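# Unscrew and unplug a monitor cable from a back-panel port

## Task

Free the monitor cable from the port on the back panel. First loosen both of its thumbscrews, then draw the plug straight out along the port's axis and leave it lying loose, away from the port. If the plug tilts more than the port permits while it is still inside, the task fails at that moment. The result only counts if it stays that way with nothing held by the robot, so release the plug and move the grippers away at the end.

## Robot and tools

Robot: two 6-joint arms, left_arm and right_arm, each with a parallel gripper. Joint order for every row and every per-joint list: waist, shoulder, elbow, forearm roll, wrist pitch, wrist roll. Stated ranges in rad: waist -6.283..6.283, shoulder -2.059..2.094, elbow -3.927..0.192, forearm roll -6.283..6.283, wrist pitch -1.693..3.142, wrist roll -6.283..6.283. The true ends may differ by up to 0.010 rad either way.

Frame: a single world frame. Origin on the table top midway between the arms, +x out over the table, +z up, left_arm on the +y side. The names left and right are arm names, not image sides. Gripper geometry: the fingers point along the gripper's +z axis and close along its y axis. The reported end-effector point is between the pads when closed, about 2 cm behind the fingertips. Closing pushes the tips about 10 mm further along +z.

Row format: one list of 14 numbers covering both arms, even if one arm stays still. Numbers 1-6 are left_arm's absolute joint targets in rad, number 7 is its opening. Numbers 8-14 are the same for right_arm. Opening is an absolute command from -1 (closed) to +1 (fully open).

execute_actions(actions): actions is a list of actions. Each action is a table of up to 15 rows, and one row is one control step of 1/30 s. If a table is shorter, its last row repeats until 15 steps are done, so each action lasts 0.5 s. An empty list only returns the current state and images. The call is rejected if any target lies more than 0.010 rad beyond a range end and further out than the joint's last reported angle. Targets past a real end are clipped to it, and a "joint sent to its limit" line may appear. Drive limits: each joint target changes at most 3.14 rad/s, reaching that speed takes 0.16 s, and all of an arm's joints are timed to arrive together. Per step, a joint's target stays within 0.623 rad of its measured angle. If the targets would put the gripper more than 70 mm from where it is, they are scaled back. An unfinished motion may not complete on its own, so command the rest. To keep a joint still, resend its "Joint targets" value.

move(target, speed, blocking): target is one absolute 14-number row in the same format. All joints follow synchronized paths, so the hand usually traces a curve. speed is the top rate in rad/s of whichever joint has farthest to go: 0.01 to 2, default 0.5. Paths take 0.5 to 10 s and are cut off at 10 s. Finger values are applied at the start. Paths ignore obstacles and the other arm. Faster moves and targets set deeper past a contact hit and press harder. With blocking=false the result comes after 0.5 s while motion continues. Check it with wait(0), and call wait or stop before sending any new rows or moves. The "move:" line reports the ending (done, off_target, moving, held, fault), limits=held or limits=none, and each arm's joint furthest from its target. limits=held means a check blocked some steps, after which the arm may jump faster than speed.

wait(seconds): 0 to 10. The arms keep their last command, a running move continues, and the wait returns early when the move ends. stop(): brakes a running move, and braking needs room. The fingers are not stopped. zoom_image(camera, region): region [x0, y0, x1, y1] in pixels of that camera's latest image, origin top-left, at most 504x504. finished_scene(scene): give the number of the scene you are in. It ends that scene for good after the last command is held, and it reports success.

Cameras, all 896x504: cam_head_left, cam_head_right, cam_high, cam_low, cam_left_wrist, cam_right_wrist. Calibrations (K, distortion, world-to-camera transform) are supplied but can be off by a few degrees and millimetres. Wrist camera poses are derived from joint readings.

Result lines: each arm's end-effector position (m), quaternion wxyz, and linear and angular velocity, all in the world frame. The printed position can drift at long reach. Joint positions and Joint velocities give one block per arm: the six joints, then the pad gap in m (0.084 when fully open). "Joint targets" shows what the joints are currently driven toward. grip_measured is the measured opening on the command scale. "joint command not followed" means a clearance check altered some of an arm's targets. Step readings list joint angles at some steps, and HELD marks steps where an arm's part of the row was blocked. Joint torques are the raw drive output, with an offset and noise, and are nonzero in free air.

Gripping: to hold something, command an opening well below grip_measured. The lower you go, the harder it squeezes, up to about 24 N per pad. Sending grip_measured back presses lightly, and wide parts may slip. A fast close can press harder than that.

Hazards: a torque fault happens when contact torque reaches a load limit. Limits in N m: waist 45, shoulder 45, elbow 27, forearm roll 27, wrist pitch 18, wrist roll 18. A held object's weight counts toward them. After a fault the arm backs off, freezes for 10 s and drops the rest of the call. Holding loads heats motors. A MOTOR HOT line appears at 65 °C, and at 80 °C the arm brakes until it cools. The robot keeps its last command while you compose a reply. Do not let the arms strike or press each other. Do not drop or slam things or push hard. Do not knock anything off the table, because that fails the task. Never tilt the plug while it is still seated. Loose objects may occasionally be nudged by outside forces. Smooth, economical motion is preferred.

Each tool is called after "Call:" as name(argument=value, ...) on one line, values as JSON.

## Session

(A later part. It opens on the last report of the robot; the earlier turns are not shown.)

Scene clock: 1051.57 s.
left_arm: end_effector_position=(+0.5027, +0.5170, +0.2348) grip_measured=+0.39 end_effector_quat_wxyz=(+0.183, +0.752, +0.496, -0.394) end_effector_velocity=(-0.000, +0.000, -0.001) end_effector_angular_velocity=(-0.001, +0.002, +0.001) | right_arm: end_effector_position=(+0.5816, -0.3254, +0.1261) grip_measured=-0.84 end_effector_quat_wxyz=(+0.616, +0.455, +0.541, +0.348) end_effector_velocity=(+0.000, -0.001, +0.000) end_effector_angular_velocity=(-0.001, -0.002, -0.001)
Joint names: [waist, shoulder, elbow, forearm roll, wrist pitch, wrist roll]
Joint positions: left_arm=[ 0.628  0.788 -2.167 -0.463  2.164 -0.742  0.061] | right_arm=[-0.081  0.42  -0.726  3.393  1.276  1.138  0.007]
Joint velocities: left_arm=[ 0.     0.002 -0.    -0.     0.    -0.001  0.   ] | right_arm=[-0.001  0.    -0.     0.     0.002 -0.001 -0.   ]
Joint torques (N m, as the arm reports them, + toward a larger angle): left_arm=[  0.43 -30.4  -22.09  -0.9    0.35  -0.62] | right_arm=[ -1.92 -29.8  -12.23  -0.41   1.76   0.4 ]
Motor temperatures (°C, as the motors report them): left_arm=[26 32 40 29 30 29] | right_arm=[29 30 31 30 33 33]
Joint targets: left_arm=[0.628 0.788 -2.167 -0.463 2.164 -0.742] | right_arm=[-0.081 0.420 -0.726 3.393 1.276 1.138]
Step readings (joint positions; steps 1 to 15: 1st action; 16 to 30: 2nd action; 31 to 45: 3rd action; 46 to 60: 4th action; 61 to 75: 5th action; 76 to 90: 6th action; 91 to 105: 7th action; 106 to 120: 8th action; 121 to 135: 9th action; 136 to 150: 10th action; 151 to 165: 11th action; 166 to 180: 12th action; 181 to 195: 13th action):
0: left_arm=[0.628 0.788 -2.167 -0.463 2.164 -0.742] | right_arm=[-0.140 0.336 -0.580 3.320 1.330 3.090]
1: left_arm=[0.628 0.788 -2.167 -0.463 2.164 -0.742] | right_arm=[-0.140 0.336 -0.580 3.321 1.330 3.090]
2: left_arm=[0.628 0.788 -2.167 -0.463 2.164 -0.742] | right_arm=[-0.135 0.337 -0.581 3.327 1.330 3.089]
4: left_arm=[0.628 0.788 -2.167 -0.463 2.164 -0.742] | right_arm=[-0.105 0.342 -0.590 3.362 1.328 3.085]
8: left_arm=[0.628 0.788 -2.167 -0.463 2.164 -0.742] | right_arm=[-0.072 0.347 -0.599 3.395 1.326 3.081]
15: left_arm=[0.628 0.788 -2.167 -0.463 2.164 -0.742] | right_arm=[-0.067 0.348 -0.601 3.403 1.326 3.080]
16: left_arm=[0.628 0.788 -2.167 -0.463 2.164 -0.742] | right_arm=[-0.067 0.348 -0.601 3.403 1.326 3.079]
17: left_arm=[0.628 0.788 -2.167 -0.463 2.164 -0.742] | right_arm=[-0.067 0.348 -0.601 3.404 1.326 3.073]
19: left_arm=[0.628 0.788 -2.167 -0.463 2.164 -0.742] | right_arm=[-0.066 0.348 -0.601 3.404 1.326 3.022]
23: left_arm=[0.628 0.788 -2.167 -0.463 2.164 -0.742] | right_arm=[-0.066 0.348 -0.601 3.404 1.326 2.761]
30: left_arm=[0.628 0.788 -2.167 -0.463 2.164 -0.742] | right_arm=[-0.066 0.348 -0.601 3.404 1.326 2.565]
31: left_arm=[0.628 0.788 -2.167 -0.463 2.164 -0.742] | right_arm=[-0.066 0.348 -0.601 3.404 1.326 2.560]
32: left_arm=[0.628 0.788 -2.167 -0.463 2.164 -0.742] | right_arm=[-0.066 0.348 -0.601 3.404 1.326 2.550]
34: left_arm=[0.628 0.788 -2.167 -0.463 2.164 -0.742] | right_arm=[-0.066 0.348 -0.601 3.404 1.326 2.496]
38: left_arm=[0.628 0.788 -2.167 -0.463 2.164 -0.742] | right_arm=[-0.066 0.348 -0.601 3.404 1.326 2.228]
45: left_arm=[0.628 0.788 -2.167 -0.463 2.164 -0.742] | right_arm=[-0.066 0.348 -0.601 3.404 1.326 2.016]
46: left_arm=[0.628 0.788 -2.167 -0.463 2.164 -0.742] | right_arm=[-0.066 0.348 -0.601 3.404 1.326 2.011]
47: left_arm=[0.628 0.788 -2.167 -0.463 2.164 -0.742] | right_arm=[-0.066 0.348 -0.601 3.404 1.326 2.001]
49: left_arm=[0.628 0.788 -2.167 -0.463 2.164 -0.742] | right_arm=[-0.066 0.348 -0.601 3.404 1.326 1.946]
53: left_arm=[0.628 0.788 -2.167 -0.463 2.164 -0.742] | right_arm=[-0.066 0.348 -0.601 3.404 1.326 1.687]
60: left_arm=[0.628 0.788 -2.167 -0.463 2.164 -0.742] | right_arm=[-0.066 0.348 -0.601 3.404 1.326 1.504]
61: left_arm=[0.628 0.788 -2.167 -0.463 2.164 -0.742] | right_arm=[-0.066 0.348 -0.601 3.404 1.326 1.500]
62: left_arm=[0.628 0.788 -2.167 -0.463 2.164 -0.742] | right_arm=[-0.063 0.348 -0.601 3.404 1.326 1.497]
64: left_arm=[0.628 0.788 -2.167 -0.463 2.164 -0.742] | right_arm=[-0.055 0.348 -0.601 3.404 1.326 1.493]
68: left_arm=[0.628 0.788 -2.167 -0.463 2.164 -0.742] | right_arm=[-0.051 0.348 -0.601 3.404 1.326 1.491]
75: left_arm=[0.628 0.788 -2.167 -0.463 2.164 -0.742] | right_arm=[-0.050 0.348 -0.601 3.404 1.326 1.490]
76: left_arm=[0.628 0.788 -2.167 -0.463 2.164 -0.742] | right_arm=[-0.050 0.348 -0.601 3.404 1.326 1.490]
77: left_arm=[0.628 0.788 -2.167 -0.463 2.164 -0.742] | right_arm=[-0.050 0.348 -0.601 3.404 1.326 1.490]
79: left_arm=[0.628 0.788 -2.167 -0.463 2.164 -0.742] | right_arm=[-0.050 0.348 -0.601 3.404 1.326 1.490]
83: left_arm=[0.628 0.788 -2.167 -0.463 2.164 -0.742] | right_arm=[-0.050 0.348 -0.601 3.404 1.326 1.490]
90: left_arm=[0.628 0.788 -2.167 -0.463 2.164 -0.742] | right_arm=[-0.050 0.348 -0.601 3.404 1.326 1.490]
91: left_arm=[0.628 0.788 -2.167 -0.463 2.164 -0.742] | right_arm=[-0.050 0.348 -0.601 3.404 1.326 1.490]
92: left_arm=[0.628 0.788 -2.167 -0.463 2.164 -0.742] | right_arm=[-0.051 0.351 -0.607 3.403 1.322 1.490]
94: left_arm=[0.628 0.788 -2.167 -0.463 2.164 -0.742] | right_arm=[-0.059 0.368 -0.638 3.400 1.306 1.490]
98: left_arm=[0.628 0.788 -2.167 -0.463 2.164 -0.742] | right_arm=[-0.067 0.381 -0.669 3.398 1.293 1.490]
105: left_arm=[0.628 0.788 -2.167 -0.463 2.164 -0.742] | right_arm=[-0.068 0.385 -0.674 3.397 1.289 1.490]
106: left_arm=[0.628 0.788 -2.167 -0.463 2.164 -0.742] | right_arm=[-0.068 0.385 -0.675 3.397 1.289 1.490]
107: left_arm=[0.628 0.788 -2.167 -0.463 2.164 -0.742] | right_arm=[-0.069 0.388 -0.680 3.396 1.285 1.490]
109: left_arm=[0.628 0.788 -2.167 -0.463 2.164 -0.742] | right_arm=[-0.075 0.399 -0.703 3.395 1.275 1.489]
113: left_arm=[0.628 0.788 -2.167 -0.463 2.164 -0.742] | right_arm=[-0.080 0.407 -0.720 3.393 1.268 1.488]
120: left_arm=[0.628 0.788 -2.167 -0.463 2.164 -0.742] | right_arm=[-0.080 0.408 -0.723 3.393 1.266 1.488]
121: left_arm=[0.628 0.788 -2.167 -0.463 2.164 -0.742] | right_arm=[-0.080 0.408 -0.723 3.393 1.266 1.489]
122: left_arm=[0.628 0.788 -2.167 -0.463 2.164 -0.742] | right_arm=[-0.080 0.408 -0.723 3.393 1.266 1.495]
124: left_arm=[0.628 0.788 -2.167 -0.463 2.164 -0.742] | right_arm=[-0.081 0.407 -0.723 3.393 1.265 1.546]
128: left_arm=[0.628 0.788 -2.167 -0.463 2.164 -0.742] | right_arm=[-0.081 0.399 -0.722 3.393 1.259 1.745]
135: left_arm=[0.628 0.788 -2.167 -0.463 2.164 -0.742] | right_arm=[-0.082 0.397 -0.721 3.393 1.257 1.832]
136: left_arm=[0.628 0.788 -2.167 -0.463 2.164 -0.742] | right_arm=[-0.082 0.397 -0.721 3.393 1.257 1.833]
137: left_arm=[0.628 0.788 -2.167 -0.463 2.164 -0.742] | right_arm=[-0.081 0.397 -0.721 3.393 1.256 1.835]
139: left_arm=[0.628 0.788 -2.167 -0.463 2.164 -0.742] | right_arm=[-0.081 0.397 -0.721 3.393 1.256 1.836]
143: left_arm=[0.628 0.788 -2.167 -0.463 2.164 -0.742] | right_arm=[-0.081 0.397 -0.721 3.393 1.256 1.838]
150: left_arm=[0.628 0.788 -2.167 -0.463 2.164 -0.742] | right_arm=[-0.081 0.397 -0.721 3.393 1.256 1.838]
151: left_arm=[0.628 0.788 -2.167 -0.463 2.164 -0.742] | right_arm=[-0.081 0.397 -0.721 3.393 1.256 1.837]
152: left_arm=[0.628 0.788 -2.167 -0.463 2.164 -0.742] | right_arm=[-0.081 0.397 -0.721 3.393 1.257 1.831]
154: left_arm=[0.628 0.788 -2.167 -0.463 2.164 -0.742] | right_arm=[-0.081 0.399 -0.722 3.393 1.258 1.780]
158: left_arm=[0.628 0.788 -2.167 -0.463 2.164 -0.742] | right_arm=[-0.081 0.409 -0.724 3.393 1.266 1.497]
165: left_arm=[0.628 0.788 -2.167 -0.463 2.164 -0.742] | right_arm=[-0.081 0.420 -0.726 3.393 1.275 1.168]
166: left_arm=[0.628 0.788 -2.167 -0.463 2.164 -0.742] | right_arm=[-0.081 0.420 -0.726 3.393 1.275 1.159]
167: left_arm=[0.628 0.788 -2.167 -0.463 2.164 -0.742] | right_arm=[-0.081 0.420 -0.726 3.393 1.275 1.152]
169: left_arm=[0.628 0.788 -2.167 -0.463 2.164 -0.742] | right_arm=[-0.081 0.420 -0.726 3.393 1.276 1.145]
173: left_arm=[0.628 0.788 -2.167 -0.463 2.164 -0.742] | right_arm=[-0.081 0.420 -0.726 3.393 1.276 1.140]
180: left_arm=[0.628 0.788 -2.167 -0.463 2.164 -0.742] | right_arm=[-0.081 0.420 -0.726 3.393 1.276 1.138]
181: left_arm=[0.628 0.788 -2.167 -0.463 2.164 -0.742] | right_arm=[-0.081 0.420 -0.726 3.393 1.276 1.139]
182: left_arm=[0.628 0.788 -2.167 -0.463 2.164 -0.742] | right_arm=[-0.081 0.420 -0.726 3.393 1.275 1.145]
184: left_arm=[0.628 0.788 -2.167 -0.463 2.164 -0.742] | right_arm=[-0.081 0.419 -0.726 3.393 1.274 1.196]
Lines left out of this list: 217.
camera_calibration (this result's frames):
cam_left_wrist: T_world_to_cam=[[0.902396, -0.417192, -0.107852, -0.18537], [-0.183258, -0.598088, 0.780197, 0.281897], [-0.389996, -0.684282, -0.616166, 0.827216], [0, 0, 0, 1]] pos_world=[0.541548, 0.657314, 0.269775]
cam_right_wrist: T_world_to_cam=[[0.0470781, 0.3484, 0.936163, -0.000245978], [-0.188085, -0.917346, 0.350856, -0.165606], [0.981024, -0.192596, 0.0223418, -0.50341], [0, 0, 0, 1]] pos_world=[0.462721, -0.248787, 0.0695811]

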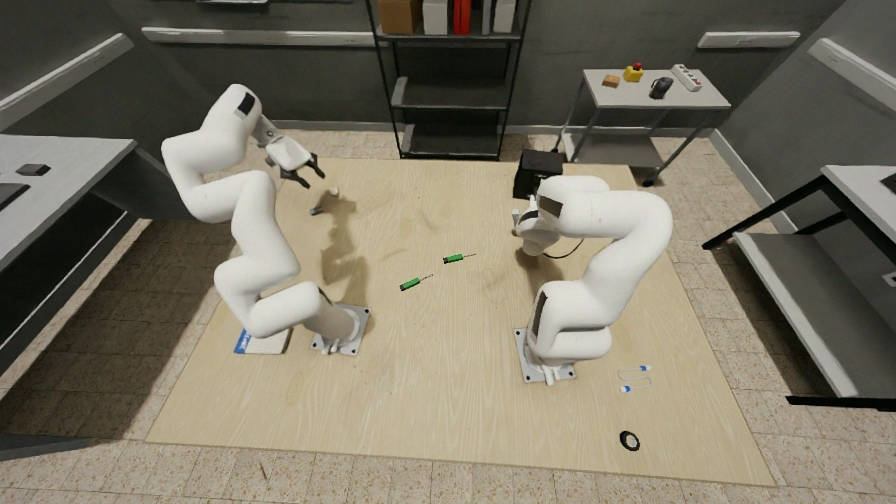

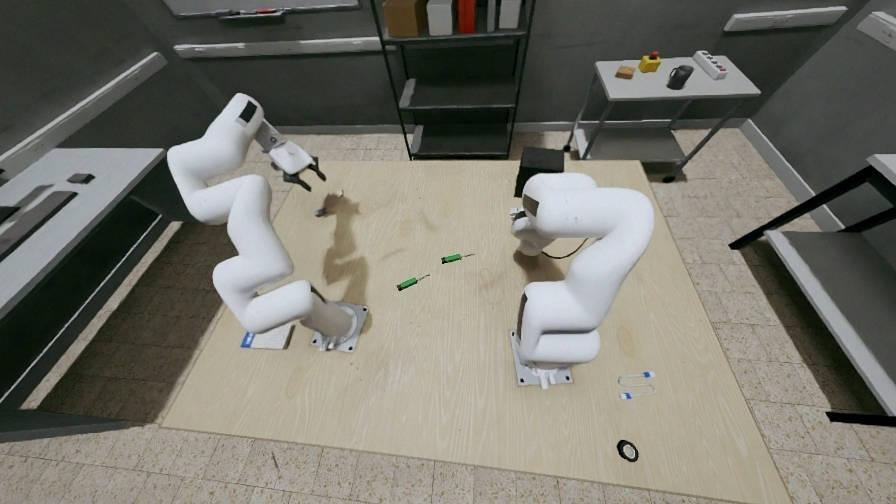

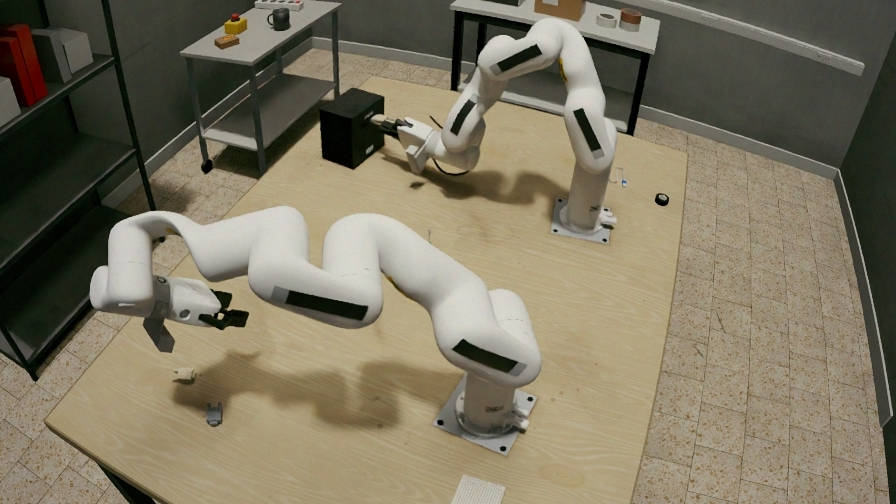

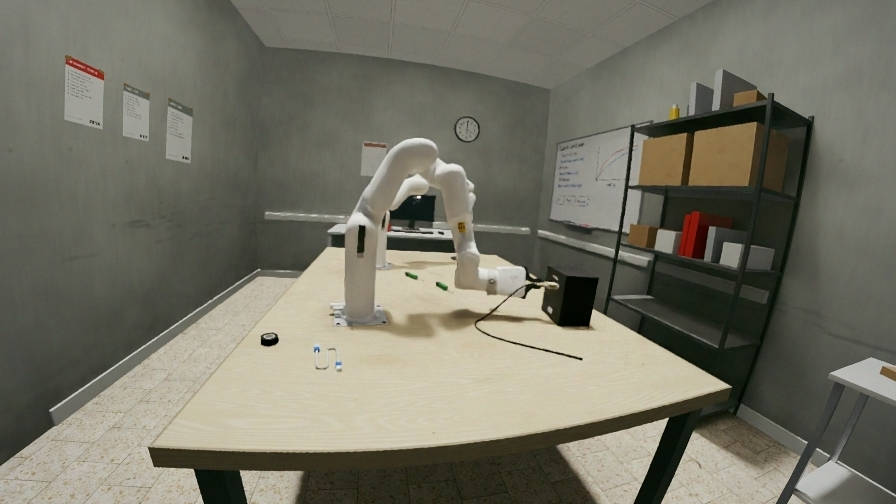

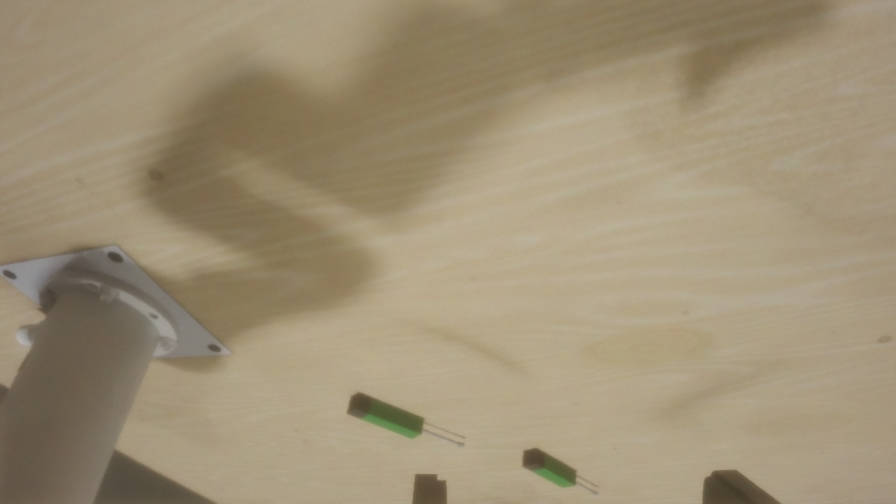

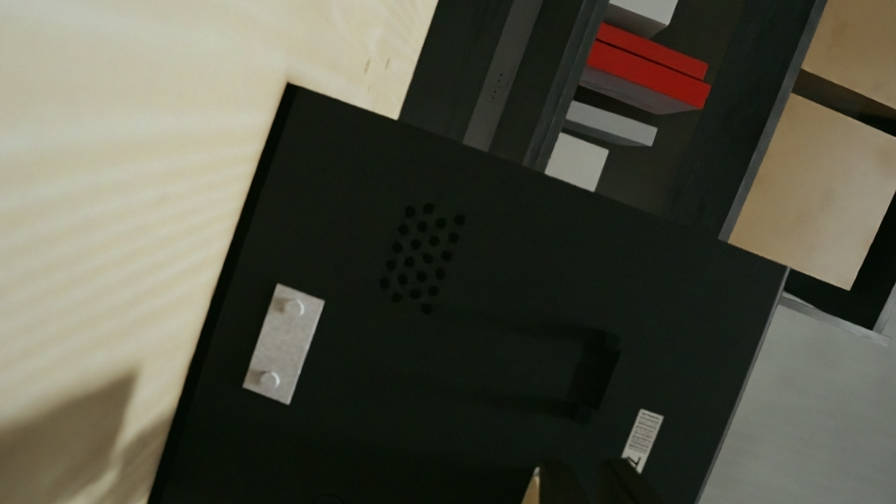

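Call:
execute_actions(actions=[[[0.628,0.788,-2.167,-0.463,2.164,-0.742,0.4,-0.0805,0.4205,-0.726,3.393,1.2756,1.138,-0.55]],[[0.628,0.788,-2.167,-0.463,2.164,-0.742,0.4,-0.0805,0.4085,-0.7237,3.393,1.2661,1.488,-0.55]],[[0.628,0.788,-2.167,-0.463,2.164,-0.742,0.4,-0.05,0.348,-0.601,3.404,1.326,1.49,-0.55]],[[0.628,0.788,-2.167,-0.463,2.164,-0.742,0.4,-0.05,0.348,-0.601,3.404,1.326,1.49,1]],[[0.628,0.788,-2.167,-0.463,2.164,-0.742,0.4,-0.05,0.348,-0.601,3.404,1.326,1.49,1]],[[0.628,0.788,-2.167,-0.463,2.164,-0.742,0.4,-0.135,0.336,-0.58,3.33,1.33,1.51,1]],[[0.628,0.788,-2.167,-0.463,2.164,-0.742,0.4,-0.205,0.324,-0.56,3.265,1.336,1.537,1]],[[0.628,0.788,-2.167,-0.463,2.164,-0.742,0.4,-0.205,0.324,-0.56,3.265,1.336,1.537,-0.55]],[[0.628,0.788,-2.167,-0.463,2.164,-0.742,0.4,-0.205,0.324,-0.56,3.265,1.336,1.537,-0.55]],[[0.628,0.788,-2.167,-0.463,2.164,-0.742,0.4,-0.208,0.36,-0.63,3.26,1.303,1.537,-0.55]],[[0.628,0.788,-2.167,-0.463,2.164,-0.742,0.4,-0.2104,0.3933,-0.6935,3.255,1.2723,1.537,-0.55]],
[[0.628,0.788,-2.167,-0.463,2.164,-0.742,0.4,-0.2089,0.4053,-0.6958,3.255,1.2818,1.887,-0.55]],[[0.628,0.788,-2.167,-0.463,2.164,-0.742,0.4,-0.2089,0.4053,-0.6958,3.255,1.2818,1.887,-1]],[[0.628,0.788,-2.167,-0.463,2.164,-0.742,0.4,-0.2094,0.3813,-0.6912,3.255,1.2628,1.187,-1]],[[0.628,0.788,-2.167,-0.463,2.164,-0.742,0.4,-0.2094,0.3813,-0.6912,3.255,1.2628,1.187,-0.55]],
[[0.628,0.788,-2.167,-0.463,2.164,-0.742,0.4,-0.2089,0.4053,-0.6958,3.255,1.2818,1.887,-0.55]],[[0.628,0.788,-2.167,-0.463,2.164,-0.742,0.4,-0.2089,0.4053,-0.6958,3.255,1.2818,1.887,-1]],[[0.628,0.788,-2.167,-0.463,2.164,-0.742,0.4,-0.2094,0.3813,-0.6912,3.255,1.2628,1.187,-1]],[[0.628,0.788,-2.167,-0.463,2.164,-0.742,0.4,-0.2094,0.3813,-0.6912,3.255,1.2628,1.187,-0.55]],
[[0.628,0.788,-2.167,-0.463,2.164,-0.742,0.4,-0.2089,0.4053,-0.6958,3.255,1.2818,1.887,-0.55]],[[0.628,0.788,-2.167,-0.463,2.164,-0.742,0.4,-0.2089,0.4053,-0.6958,3.255,1.2818,1.887,-1]],[[0.628,0.788,-2.167,-0.463,2.164,-0.742,0.4,-0.2094,0.3813,-0.6912,3.255,1.2628,1.187,-1]],[[0.628,0.788,-2.167,-0.463,2.164,-0.742,0.4,-0.2094,0.3813,-0.6912,3.255,1.2628,1.187,-0.55]],
[[0.628,0.788,-2.167,-0.463,2.164,-0.742,0.4,-0.2089,0.4053,-0.6958,3.255,1.2818,1.887,-0.55]],[[0.628,0.788,-2.167,-0.463,2.164,-0.742,0.4,-0.2089,0.4053,-0.6958,3.255,1.2818,1.887,-1]],[[0.628,0.788,-2.167,-0.463,2.164,-0.742,0.4,-0.2094,0.3813,-0.6912,3.255,1.2628,1.187,-1]],[[0.628,0.788,-2.167,-0.463,2.164,-0.742,0.4,-0.2094,0.3813,-0.6912,3.255,1.2628,1.187,-0.55]],
[[0.628,0.788,-2.167,-0.463,2.164,-0.742,0.4,-0.2089,0.4053,-0.6958,3.255,1.2818,1.887,-0.55]],[[0.628,0.788,-2.167,-0.463,2.164,-0.742,0.4,-0.2089,0.4053,-0.6958,3.255,1.2818,1.887,-1]],[[0.628,0.788,-2.167,-0.463,2.164,-0.742,0.4,-0.2094,0.3813,-0.6912,3.255,1.2628,1.187,-1]],[[0.628,0.788,-2.167,-0.463,2.164,-0.742,0.4,-0.2094,0.3813,-0.6912,3.255,1.2628,1.187,-0.55]],
[[0.628,0.788,-2.167,-0.463,2.164,-0.742,0.4,-0.2089,0.4053,-0.6958,3.255,1.2818,1.887,-0.55]],[[0.628,0.788,-2.167,-0.463,2.164,-0.742,0.4,-0.2089,0.4053,-0.6958,3.255,1.2818,1.887,-1]],[[0.628,0.788,-2.167,-0.463,2.164,-0.742,0.4,-0.2094,0.3813,-0.6912,3.255,1.2628,1.187,-1]],[[0.628,0.788,-2.167,-0.463,2.164,-0.742,0.4,-0.2094,0.3813,-0.6912,3.255,1.2628,1.187,-0.55]],
[[0.628,0.788,-2.167,-0.463,2.164,-0.742,0.4,-0.2089,0.4053,-0.6958,3.255,1.2818,1.887,-0.55]],[[0.628,0.788,-2.167,-0.463,2.164,-0.742,0.4,-0.2089,0.4053,-0.6958,3.255,1.2818,1.887,-1]],[[0.628,0.788,-2.167,-0.463,2.164,-0.742,0.4,-0.2094,0.3813,-0.6912,3.255,1.2628,1.187,-1]],[[0.628,0.788,-2.167,-0.463,2.164,-0.742,0.4,-0.2094,0.3813,-0.6912,3.255,1.2628,1.187,-0.55]],
[[0.628,0.788,-2.167,-0.463,2.164,-0.742,0.4,-0.2089,0.4053,-0.6958,3.255,1.2818,1.887,-0.55]],[[0.628,0.788,-2.167,-0.463,2.164,-0.742,0.4,-0.2089,0.4053,-0.6958,3.255,1.2818,1.887,-1]],[[0.628,0.788,-2.167,-0.463,2.164,-0.742,0.4,-0.2094,0.3813,-0.6912,3.255,1.2628,1.187,-1]],[[0.628,0.788,-2.167,-0.463,2.164,-0.742,0.4,-0.2094,0.3813,-0.6912,3.255,1.2628,1.187,-0.55]],
[[0.628,0.788,-2.167,-0.463,2.164,-0.742,0.4,-0.2089,0.4053,-0.6958,3.255,1.2818,1.887,-0.55]],[[0.628,0.788,-2.167,-0.463,2.164,-0.742,0.4,-0.2089,0.4053,-0.6958,3.255,1.2818,1.887,-1]],[[0.628,0.788,-2.167,-0.463,2.164,-0.742,0.4,-0.2094,0.3813,-0.6912,3.255,1.2628,1.187,-1]],[[0.628,0.788,-2.167,-0.463,2.164,-0.742,0.4,-0.2094,0.3813,-0.6912,3.255,1.2628,1.187,-0.55]],
[[0.628,0.788,-2.167,-0.463,2.164,-0.742,0.4,-0.2089,0.4053,-0.6958,3.255,1.2818,1.887,-0.55]],[[0.628,0.788,-2.167,-0.463,2.164,-0.742,0.4,-0.2089,0.4053,-0.6958,3.255,1.2818,1.887,-1]],[[0.628,0.788,-2.167,-0.463,2.164,-0.742,0.4,-0.2094,0.3813,-0.6912,3.255,1.2628,1.187,-1]],[[0.628,0.788,-2.167,-0.463,2.164,-0.742,0.4,-0.2094,0.3813,-0.6912,3.255,1.2628,1.187,-0.55]],
[[0.628,0.788,-2.167,-0.463,2.164,-0.742,0.4,-0.2089,0.4053,-0.6958,3.255,1.2818,1.887,-0.55]],[[0.628,0.788,-2.167,-0.463,2.164,-0.742,0.4,-0.2089,0.4053,-0.6958,3.255,1.2818,1.887,-1]],[[0.628,0.788,-2.167,-0.463,2.164,-0.742,0.4,-0.2094,0.3813,-0.6912,3.255,1.2628,1.187,-1]],[[0.628,0.788,-2.167,-0.463,2.164,-0.742,0.4,-0.2094,0.3813,-0.6912,3.255,1.2628,1.187,-0.55]],
[[0.628,0.788,-2.167,-0.463,2.164,-0.742,0.4,-0.2089,0.4053,-0.6958,3.255,1.2818,1.887,-0.55]],[[0.628,0.788,-2.167,-0.463,2.164,-0.742,0.4,-0.2089,0.4053,-0.6958,3.255,1.2818,1.887,-1]],[[0.628,0.788,-2.167,-0.463,2.164,-0.742,0.4,-0.2094,0.3813,-0.6912,3.255,1.2628,1.187,-1]],[[0.628,0.788,-2.167,-0.463,2.164,-0.742,0.4,-0.2094,0.3813,-0.6912,3.255,1.2628,1.187,-1]]])

Scene clock: 1147.00 s.
left_arm: end_effector_position=(+0.5027, +0.5170, +0.2348) grip_measured=+0.39 end_effector_quat_wxyz=(+0.183, +0.752, +0.496, -0.394) end_effector_velocity=(+0.000, -0.000, -0.001) end_effector_angular_velocity=(-0.001, +0.001, -0.000) | right_arm: end_effector_position=(+0.5726, -0.3709, +0.1327) grip_measured=-0.85 end_effector_quat_wxyz=(+0.613, +0.456, +0.540, +0.352) end_effector_velocity=(-0.000, -0.000, -0.001) end_effector_angular_velocity=(-0.003, +0.002, -0.000)
Joint names: [waist, shoulder, elbow, forearm roll, wrist pitch, wrist roll]
Joint positions: left_arm=[ 0.628  0.788 -2.167 -0.463  2.164 -0.742  0.061] | right_arm=[-0.209  0.381 -0.691  3.255  1.263  1.187  0.007]
Joint velocities: left_arm=[-0.001  0.002 -0.    -0.    -0.    -0.     0.   ] | right_arm=[-0.     0.001  0.    -0.    -0.001 -0.003  0.   ]
Joint torques (N m, as the arm reports them, + toward a larger angle): left_arm=[  0.26 -30.57 -21.95  -1.17   0.23  -0.34] | right_arm=[ -1.22 -26.98 -12.31  -0.33   1.37   0.37]
Motor temperatures (°C, as the motors report them): left_arm=[26 32 40 29 30 29] | right_arm=[29 30 31 30 33 33]
Joint targets: left_arm=[0.628 0.788 -2.167 -0.463 2.164 -0.742] | right_arm=[-0.209 0.381 -0.691 3.255 1.263 1.187]
Step readings (joint positions; steps 1 to 15: 1st action; 16 to 30: 2nd action; 31 to 45: 3rd action; 46 to 60: 4th action; 61 to 75: 5th action; 76 to 90: 6th action; 91 to 105: 7th action; 106 to 120: 8th action; 121 to 135: 9th action; 136 to 150: 10th action; 151 to 165: 11th action; 166 to 180: 12th action; 181 to 195: 13th action):
0: left_arm=[0.628 0.788 -2.167 -0.463 2.164 -0.742] | right_arm=[-0.081 0.421 -0.726 3.393 1.276 1.138]
1: left_arm=[0.628 0.788 -2.167 -0.463 2.164 -0.742] | right_arm=[-0.081 0.420 -0.726 3.393 1.276 1.138]
2: left_arm=[0.628 0.788 -2.167 -0.463 2.164 -0.742] | right_arm=[-0.081 0.420 -0.726 3.393 1.276 1.138]
4: left_arm=[0.628 0.788 -2.167 -0.463 2.164 -0.742] | right_arm=[-0.080 0.420 -0.726 3.393 1.276 1.138]
8: left_arm=[0.628 0.788 -2.167 -0.463 2.164 -0.742] | right_arm=[-0.080 0.420 -0.726 3.393 1.276 1.138]
15: left_arm=[0.628 0.788 -2.167 -0.463 2.164 -0.742] | right_arm=[-0.080 0.420 -0.726 3.393 1.276 1.138]
16: left_arm=[0.628 0.788 -2.167 -0.463 2.164 -0.742] | right_arm=[-0.080 0.420 -0.726 3.393 1.276 1.139]
17: left_arm=[0.628 0.788 -2.167 -0.463 2.164 -0.742] | right_arm=[-0.081 0.420 -0.726 3.393 1.275 1.145]
19: left_arm=[0.628 0.788 -2.167 -0.463 2.164 -0.742] | right_arm=[-0.081 0.419 -0.726 3.393 1.274 1.196]
23: left_arm=[0.628 0.788 -2.167 -0.463 2.164 -0.742] | right_arm=[-0.081 0.411 -0.724 3.393 1.269 1.395]
30: left_arm=[0.628 0.788 -2.167 -0.463 2.164 -0.742] | right_arm=[-0.081 0.409 -0.724 3.393 1.266 1.482]
31: left_arm=[0.628 0.788 -2.167 -0.463 2.164 -0.742] | right_arm=[-0.080 0.408 -0.723 3.393 1.267 1.483]
32: left_arm=[0.628 0.788 -2.167 -0.463 2.164 -0.742] | right_arm=[-0.079 0.406 -0.718 3.394 1.270 1.485]
34: left_arm=[0.628 0.788 -2.167 -0.463 2.164 -0.742] | right_arm=[-0.069 0.384 -0.677 3.398 1.291 1.487]
38: left_arm=[0.628 0.788 -2.167 -0.463 2.164 -0.742] | right_arm=[-0.053 0.355 -0.613 3.403 1.318 1.489]
45: left_arm=[0.628 0.788 -2.167 -0.463 2.164 -0.742] | right_arm=[-0.050 0.349 -0.603 3.404 1.326 1.490]
46: left_arm=[0.628 0.788 -2.167 -0.463 2.164 -0.742] | right_arm=[-0.050 0.348 -0.602 3.404 1.326 1.490]
47: left_arm=[0.628 0.788 -2.167 -0.463 2.164 -0.742] | right_arm=[-0.050 0.348 -0.602 3.404 1.326 1.490]
49: left_arm=[0.628 0.788 -2.167 -0.463 2.164 -0.742] | right_arm=[-0.050 0.348 -0.602 3.404 1.326 1.490]
53: left_arm=[0.628 0.788 -2.167 -0.463 2.164 -0.742] | right_arm=[-0.050 0.348 -0.601 3.404 1.326 1.490]
60: left_arm=[0.628 0.788 -2.167 -0.463 2.164 -0.742] | right_arm=[-0.050 0.348 -0.601 3.404 1.326 1.490]
61: left_arm=[0.628 0.788 -2.167 -0.463 2.164 -0.742] | right_arm=[-0.050 0.348 -0.601 3.404 1.326 1.490]
62: left_arm=[0.628 0.788 -2.167 -0.463 2.164 -0.742] | right_arm=[-0.050 0.348 -0.601 3.404 1.326 1.490]
64: left_arm=[0.628 0.788 -2.167 -0.463 2.164 -0.742] | right_arm=[-0.050 0.348 -0.601 3.404 1.326 1.490]
68: left_arm=[0.628 0.788 -2.167 -0.463 2.164 -0.742] | right_arm=[-0.050 0.348 -0.601 3.404 1.326 1.490]
75: left_arm=[0.628 0.788 -2.167 -0.463 2.164 -0.742] | right_arm=[-0.050 0.348 -0.601 3.404 1.326 1.490]
76: left_arm=[0.628 0.788 -2.167 -0.463 2.164 -0.742] | right_arm=[-0.050 0.348 -0.601 3.403 1.326 1.490]
77: left_arm=[0.628 0.788 -2.167 -0.463 2.164 -0.742] | right_arm=[-0.055 0.347 -0.600 3.398 1.326 1.492]
79: left_arm=[0.628 0.788 -2.167 -0.463 2.164 -0.742] | right_arm=[-0.090 0.342 -0.591 3.367 1.328 1.500]
83: left_arm=[0.628 0.788 -2.167 -0.463 2.164 -0.742] | right_arm=[-0.128 0.337 -0.582 3.338 1.330 1.508]
90: left_arm=[0.628 0.788 -2.167 -0.463 2.164 -0.742] | right_arm=[-0.134 0.336 -0.580 3.331 1.330 1.510]
91: left_arm=[0.628 0.788 -2.167 -0.463 2.164 -0.742] | right_arm=[-0.135 0.336 -0.580 3.330 1.330 1.510]
92: left_arm=[0.628 0.788 -2.167 -0.463 2.164 -0.742] | right_arm=[-0.139 0.335 -0.579 3.324 1.331 1.513]
94: left_arm=[0.628 0.788 -2.167 -0.463 2.164 -0.742] | right_arm=[-0.171 0.330 -0.570 3.295 1.333 1.524]
98: left_arm=[0.628 0.788 -2.167 -0.463 2.164 -0.742] | right_arm=[-0.200 0.325 -0.561 3.271 1.335 1.534]
105: left_arm=[0.628 0.788 -2.167 -0.463 2.164 -0.742] | right_arm=[-0.204 0.324 -0.560 3.266 1.336 1.537]
106: left_arm=[0.628 0.788 -2.167 -0.463 2.164 -0.742] | right_arm=[-0.204 0.324 -0.560 3.265 1.336 1.537]
107: left_arm=[0.628 0.788 -2.167 -0.463 2.164 -0.742] | right_arm=[-0.205 0.324 -0.560 3.265 1.336 1.537]
109: left_arm=[0.628 0.788 -2.167 -0.463 2.164 -0.742] | right_arm=[-0.205 0.324 -0.560 3.265 1.336 1.537]
113: left_arm=[0.628 0.788 -2.167 -0.463 2.164 -0.742] | right_arm=[-0.205 0.324 -0.560 3.265 1.336 1.537]
120: left_arm=[0.628 0.788 -2.167 -0.463 2.164 -0.742] | right_arm=[-0.205 0.324 -0.560 3.265 1.336 1.537]
121: left_arm=[0.628 0.788 -2.167 -0.463 2.164 -0.742] | right_arm=[-0.205 0.324 -0.560 3.265 1.336 1.537]
122: left_arm=[0.628 0.788 -2.167 -0.463 2.164 -0.742] | right_arm=[-0.205 0.324 -0.560 3.265 1.336 1.537]
124: left_arm=[0.628 0.788 -2.167 -0.463 2.164 -0.742] | right_arm=[-0.205 0.324 -0.560 3.265 1.336 1.537]
128: left_arm=[0.628 0.788 -2.167 -0.463 2.164 -0.742] | right_arm=[-0.205 0.324 -0.560 3.265 1.336 1.537]
135: left_arm=[0.628 0.788 -2.167 -0.463 2.164 -0.742] | right_arm=[-0.205 0.324 -0.560 3.265 1.336 1.537]
136: left_arm=[0.628 0.788 -2.167 -0.463 2.164 -0.742] | right_arm=[-0.205 0.324 -0.560 3.265 1.336 1.537]
137: left_arm=[0.628 0.788 -2.167 -0.463 2.164 -0.742] | right_arm=[-0.205 0.327 -0.565 3.265 1.332 1.537]
139: left_arm=[0.628 0.788 -2.167 -0.463 2.164 -0.742] | right_arm=[-0.207 0.344 -0.596 3.262 1.318 1.537]
143: left_arm=[0.628 0.788 -2.167 -0.463 2.164 -0.742] | right_arm=[-0.208 0.357 -0.625 3.260 1.306 1.537]
150: left_arm=[0.628 0.788 -2.167 -0.463 2.164 -0.742] | right_arm=[-0.208 0.360 -0.629 3.260 1.303 1.537]
151: left_arm=[0.628 0.788 -2.167 -0.463 2.164 -0.742] | right_arm=[-0.208 0.360 -0.630 3.260 1.303 1.537]
152: left_arm=[0.628 0.788 -2.167 -0.463 2.164 -0.742] | right_arm=[-0.208 0.363 -0.635 3.259 1.299 1.537]
154: left_arm=[0.628 0.788 -2.167 -0.463 2.164 -0.742] | right_arm=[-0.209 0.379 -0.664 3.257 1.286 1.537]
158: left_arm=[0.628 0.788 -2.167 -0.463 2.164 -0.742] | right_arm=[-0.210 0.390 -0.689 3.256 1.275 1.537]
165: left_arm=[0.628 0.788 -2.167 -0.463 2.164 -0.742] | right_arm=[-0.210 0.393 -0.693 3.255 1.272 1.537]
166: left_arm=[0.628 0.788 -2.167 -0.463 2.164 -0.742] | right_arm=[-0.210 0.393 -0.693 3.255 1.272 1.538]
167: left_arm=[0.628 0.788 -2.167 -0.463 2.164 -0.742] | right_arm=[-0.210 0.393 -0.693 3.255 1.273 1.544]
169: left_arm=[0.628 0.788 -2.167 -0.463 2.164 -0.742] | right_arm=[-0.210 0.395 -0.694 3.255 1.274 1.595]
173: left_arm=[0.628 0.788 -2.167 -0.463 2.164 -0.742] | right_arm=[-0.209 0.402 -0.695 3.255 1.279 1.794]
180: left_arm=[0.628 0.788 -2.167 -0.463 2.164 -0.742] | right_arm=[-0.209 0.405 -0.696 3.255 1.282 1.881]
181: left_arm=[0.628 0.788 -2.167 -0.463 2.164 -0.742] | right_arm=[-0.209 0.405 -0.696 3.255 1.282 1.882]
182: left_arm=[0.628 0.788 -2.167 -0.463 2.164 -0.742] | right_arm=[-0.209 0.405 -0.696 3.255 1.282 1.884]
184: left_arm=[0.628 0.788 -2.167 -0.463 2.164 -0.742] | right_arm=[-0.209 0.405 -0.696 3.255 1.282 1.885]
Lines left out of this list: 232.
camera_calibration (this result's frames):
cam_left_wrist: T_world_to_cam=[[0.902396, -0.417191, -0.107852, -0.18537], [-0.183258, -0.598088, 0.780197, 0.281897], [-0.389997, -0.684282, -0.616166, 0.827216], [0, 0, 0, 1]] pos_world=[0.541548, 0.657314, 0.269775]
cam_right_wrist: T_world_to_cam=[[0.0454789, 0.340433, 0.939168, 0.00742341], [-0.184911, -0.921026, 0.342811, -0.213462], [0.981702, -0.189253, 0.0210625, -0.502516], [0, 0, 0, 1]] pos_world=[0.453513, -0.294234, 0.0767895]

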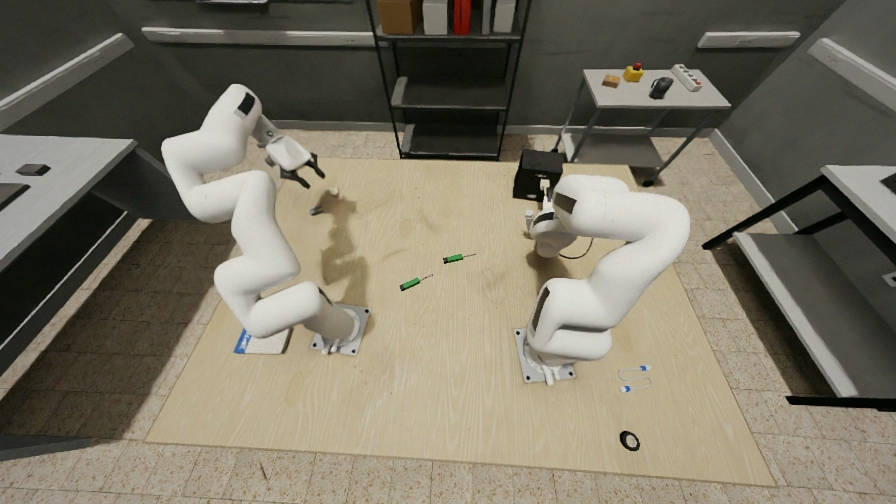

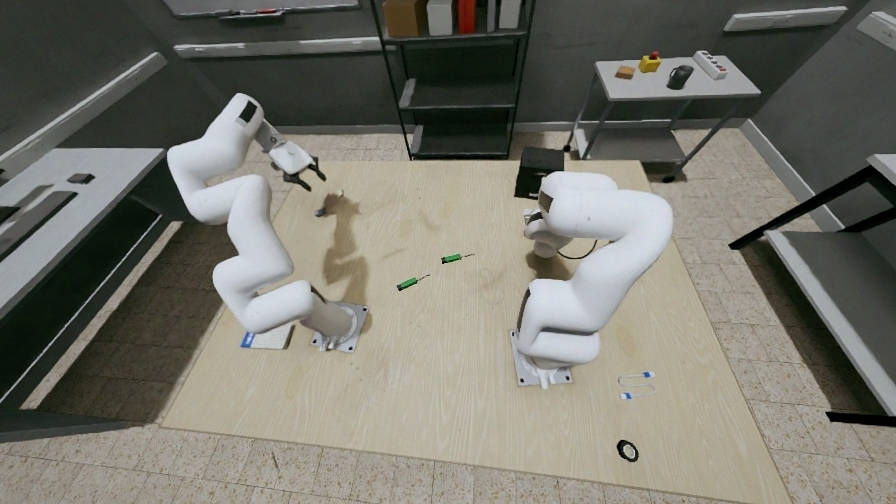

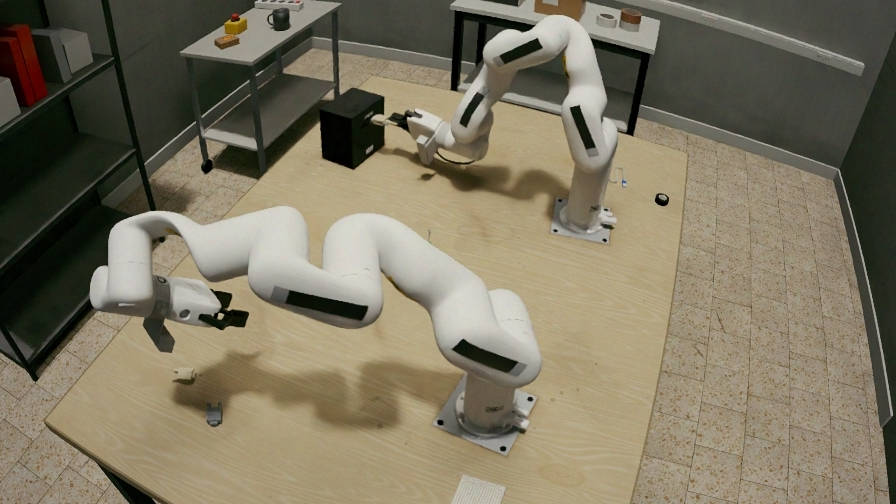

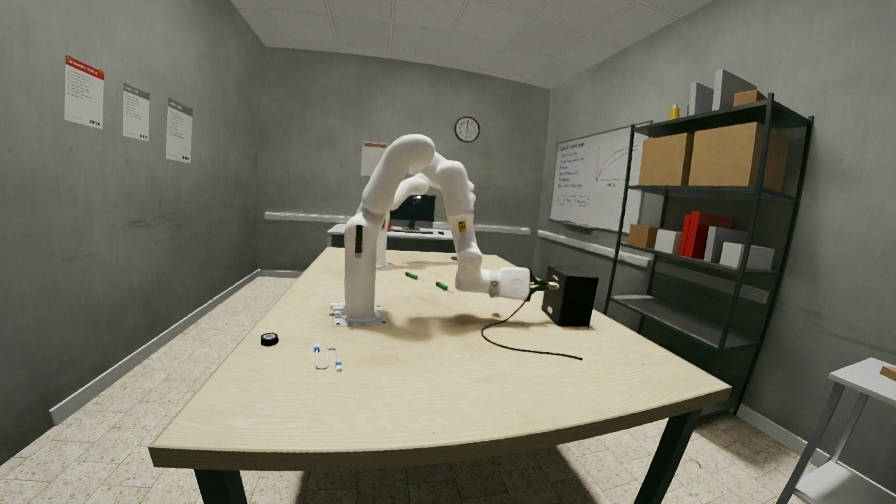

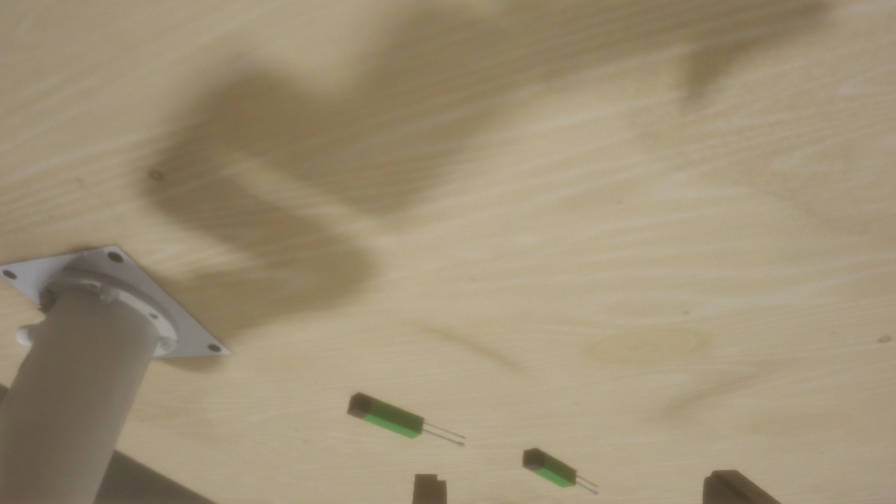

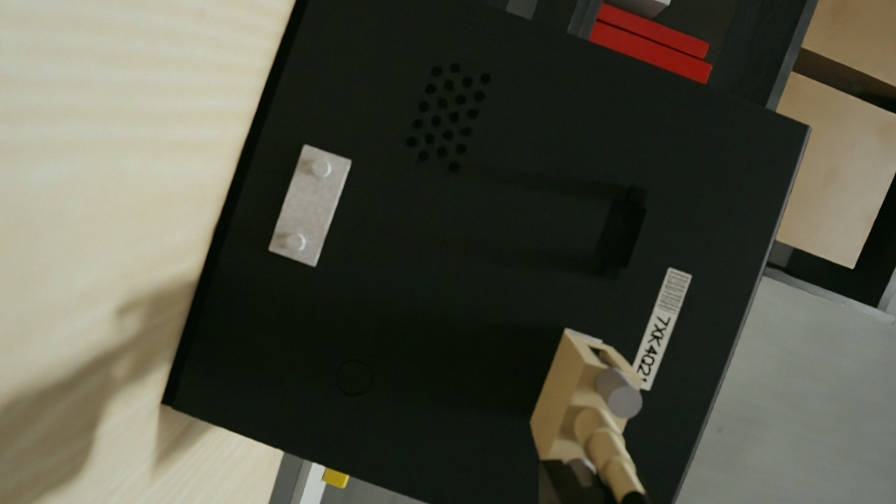

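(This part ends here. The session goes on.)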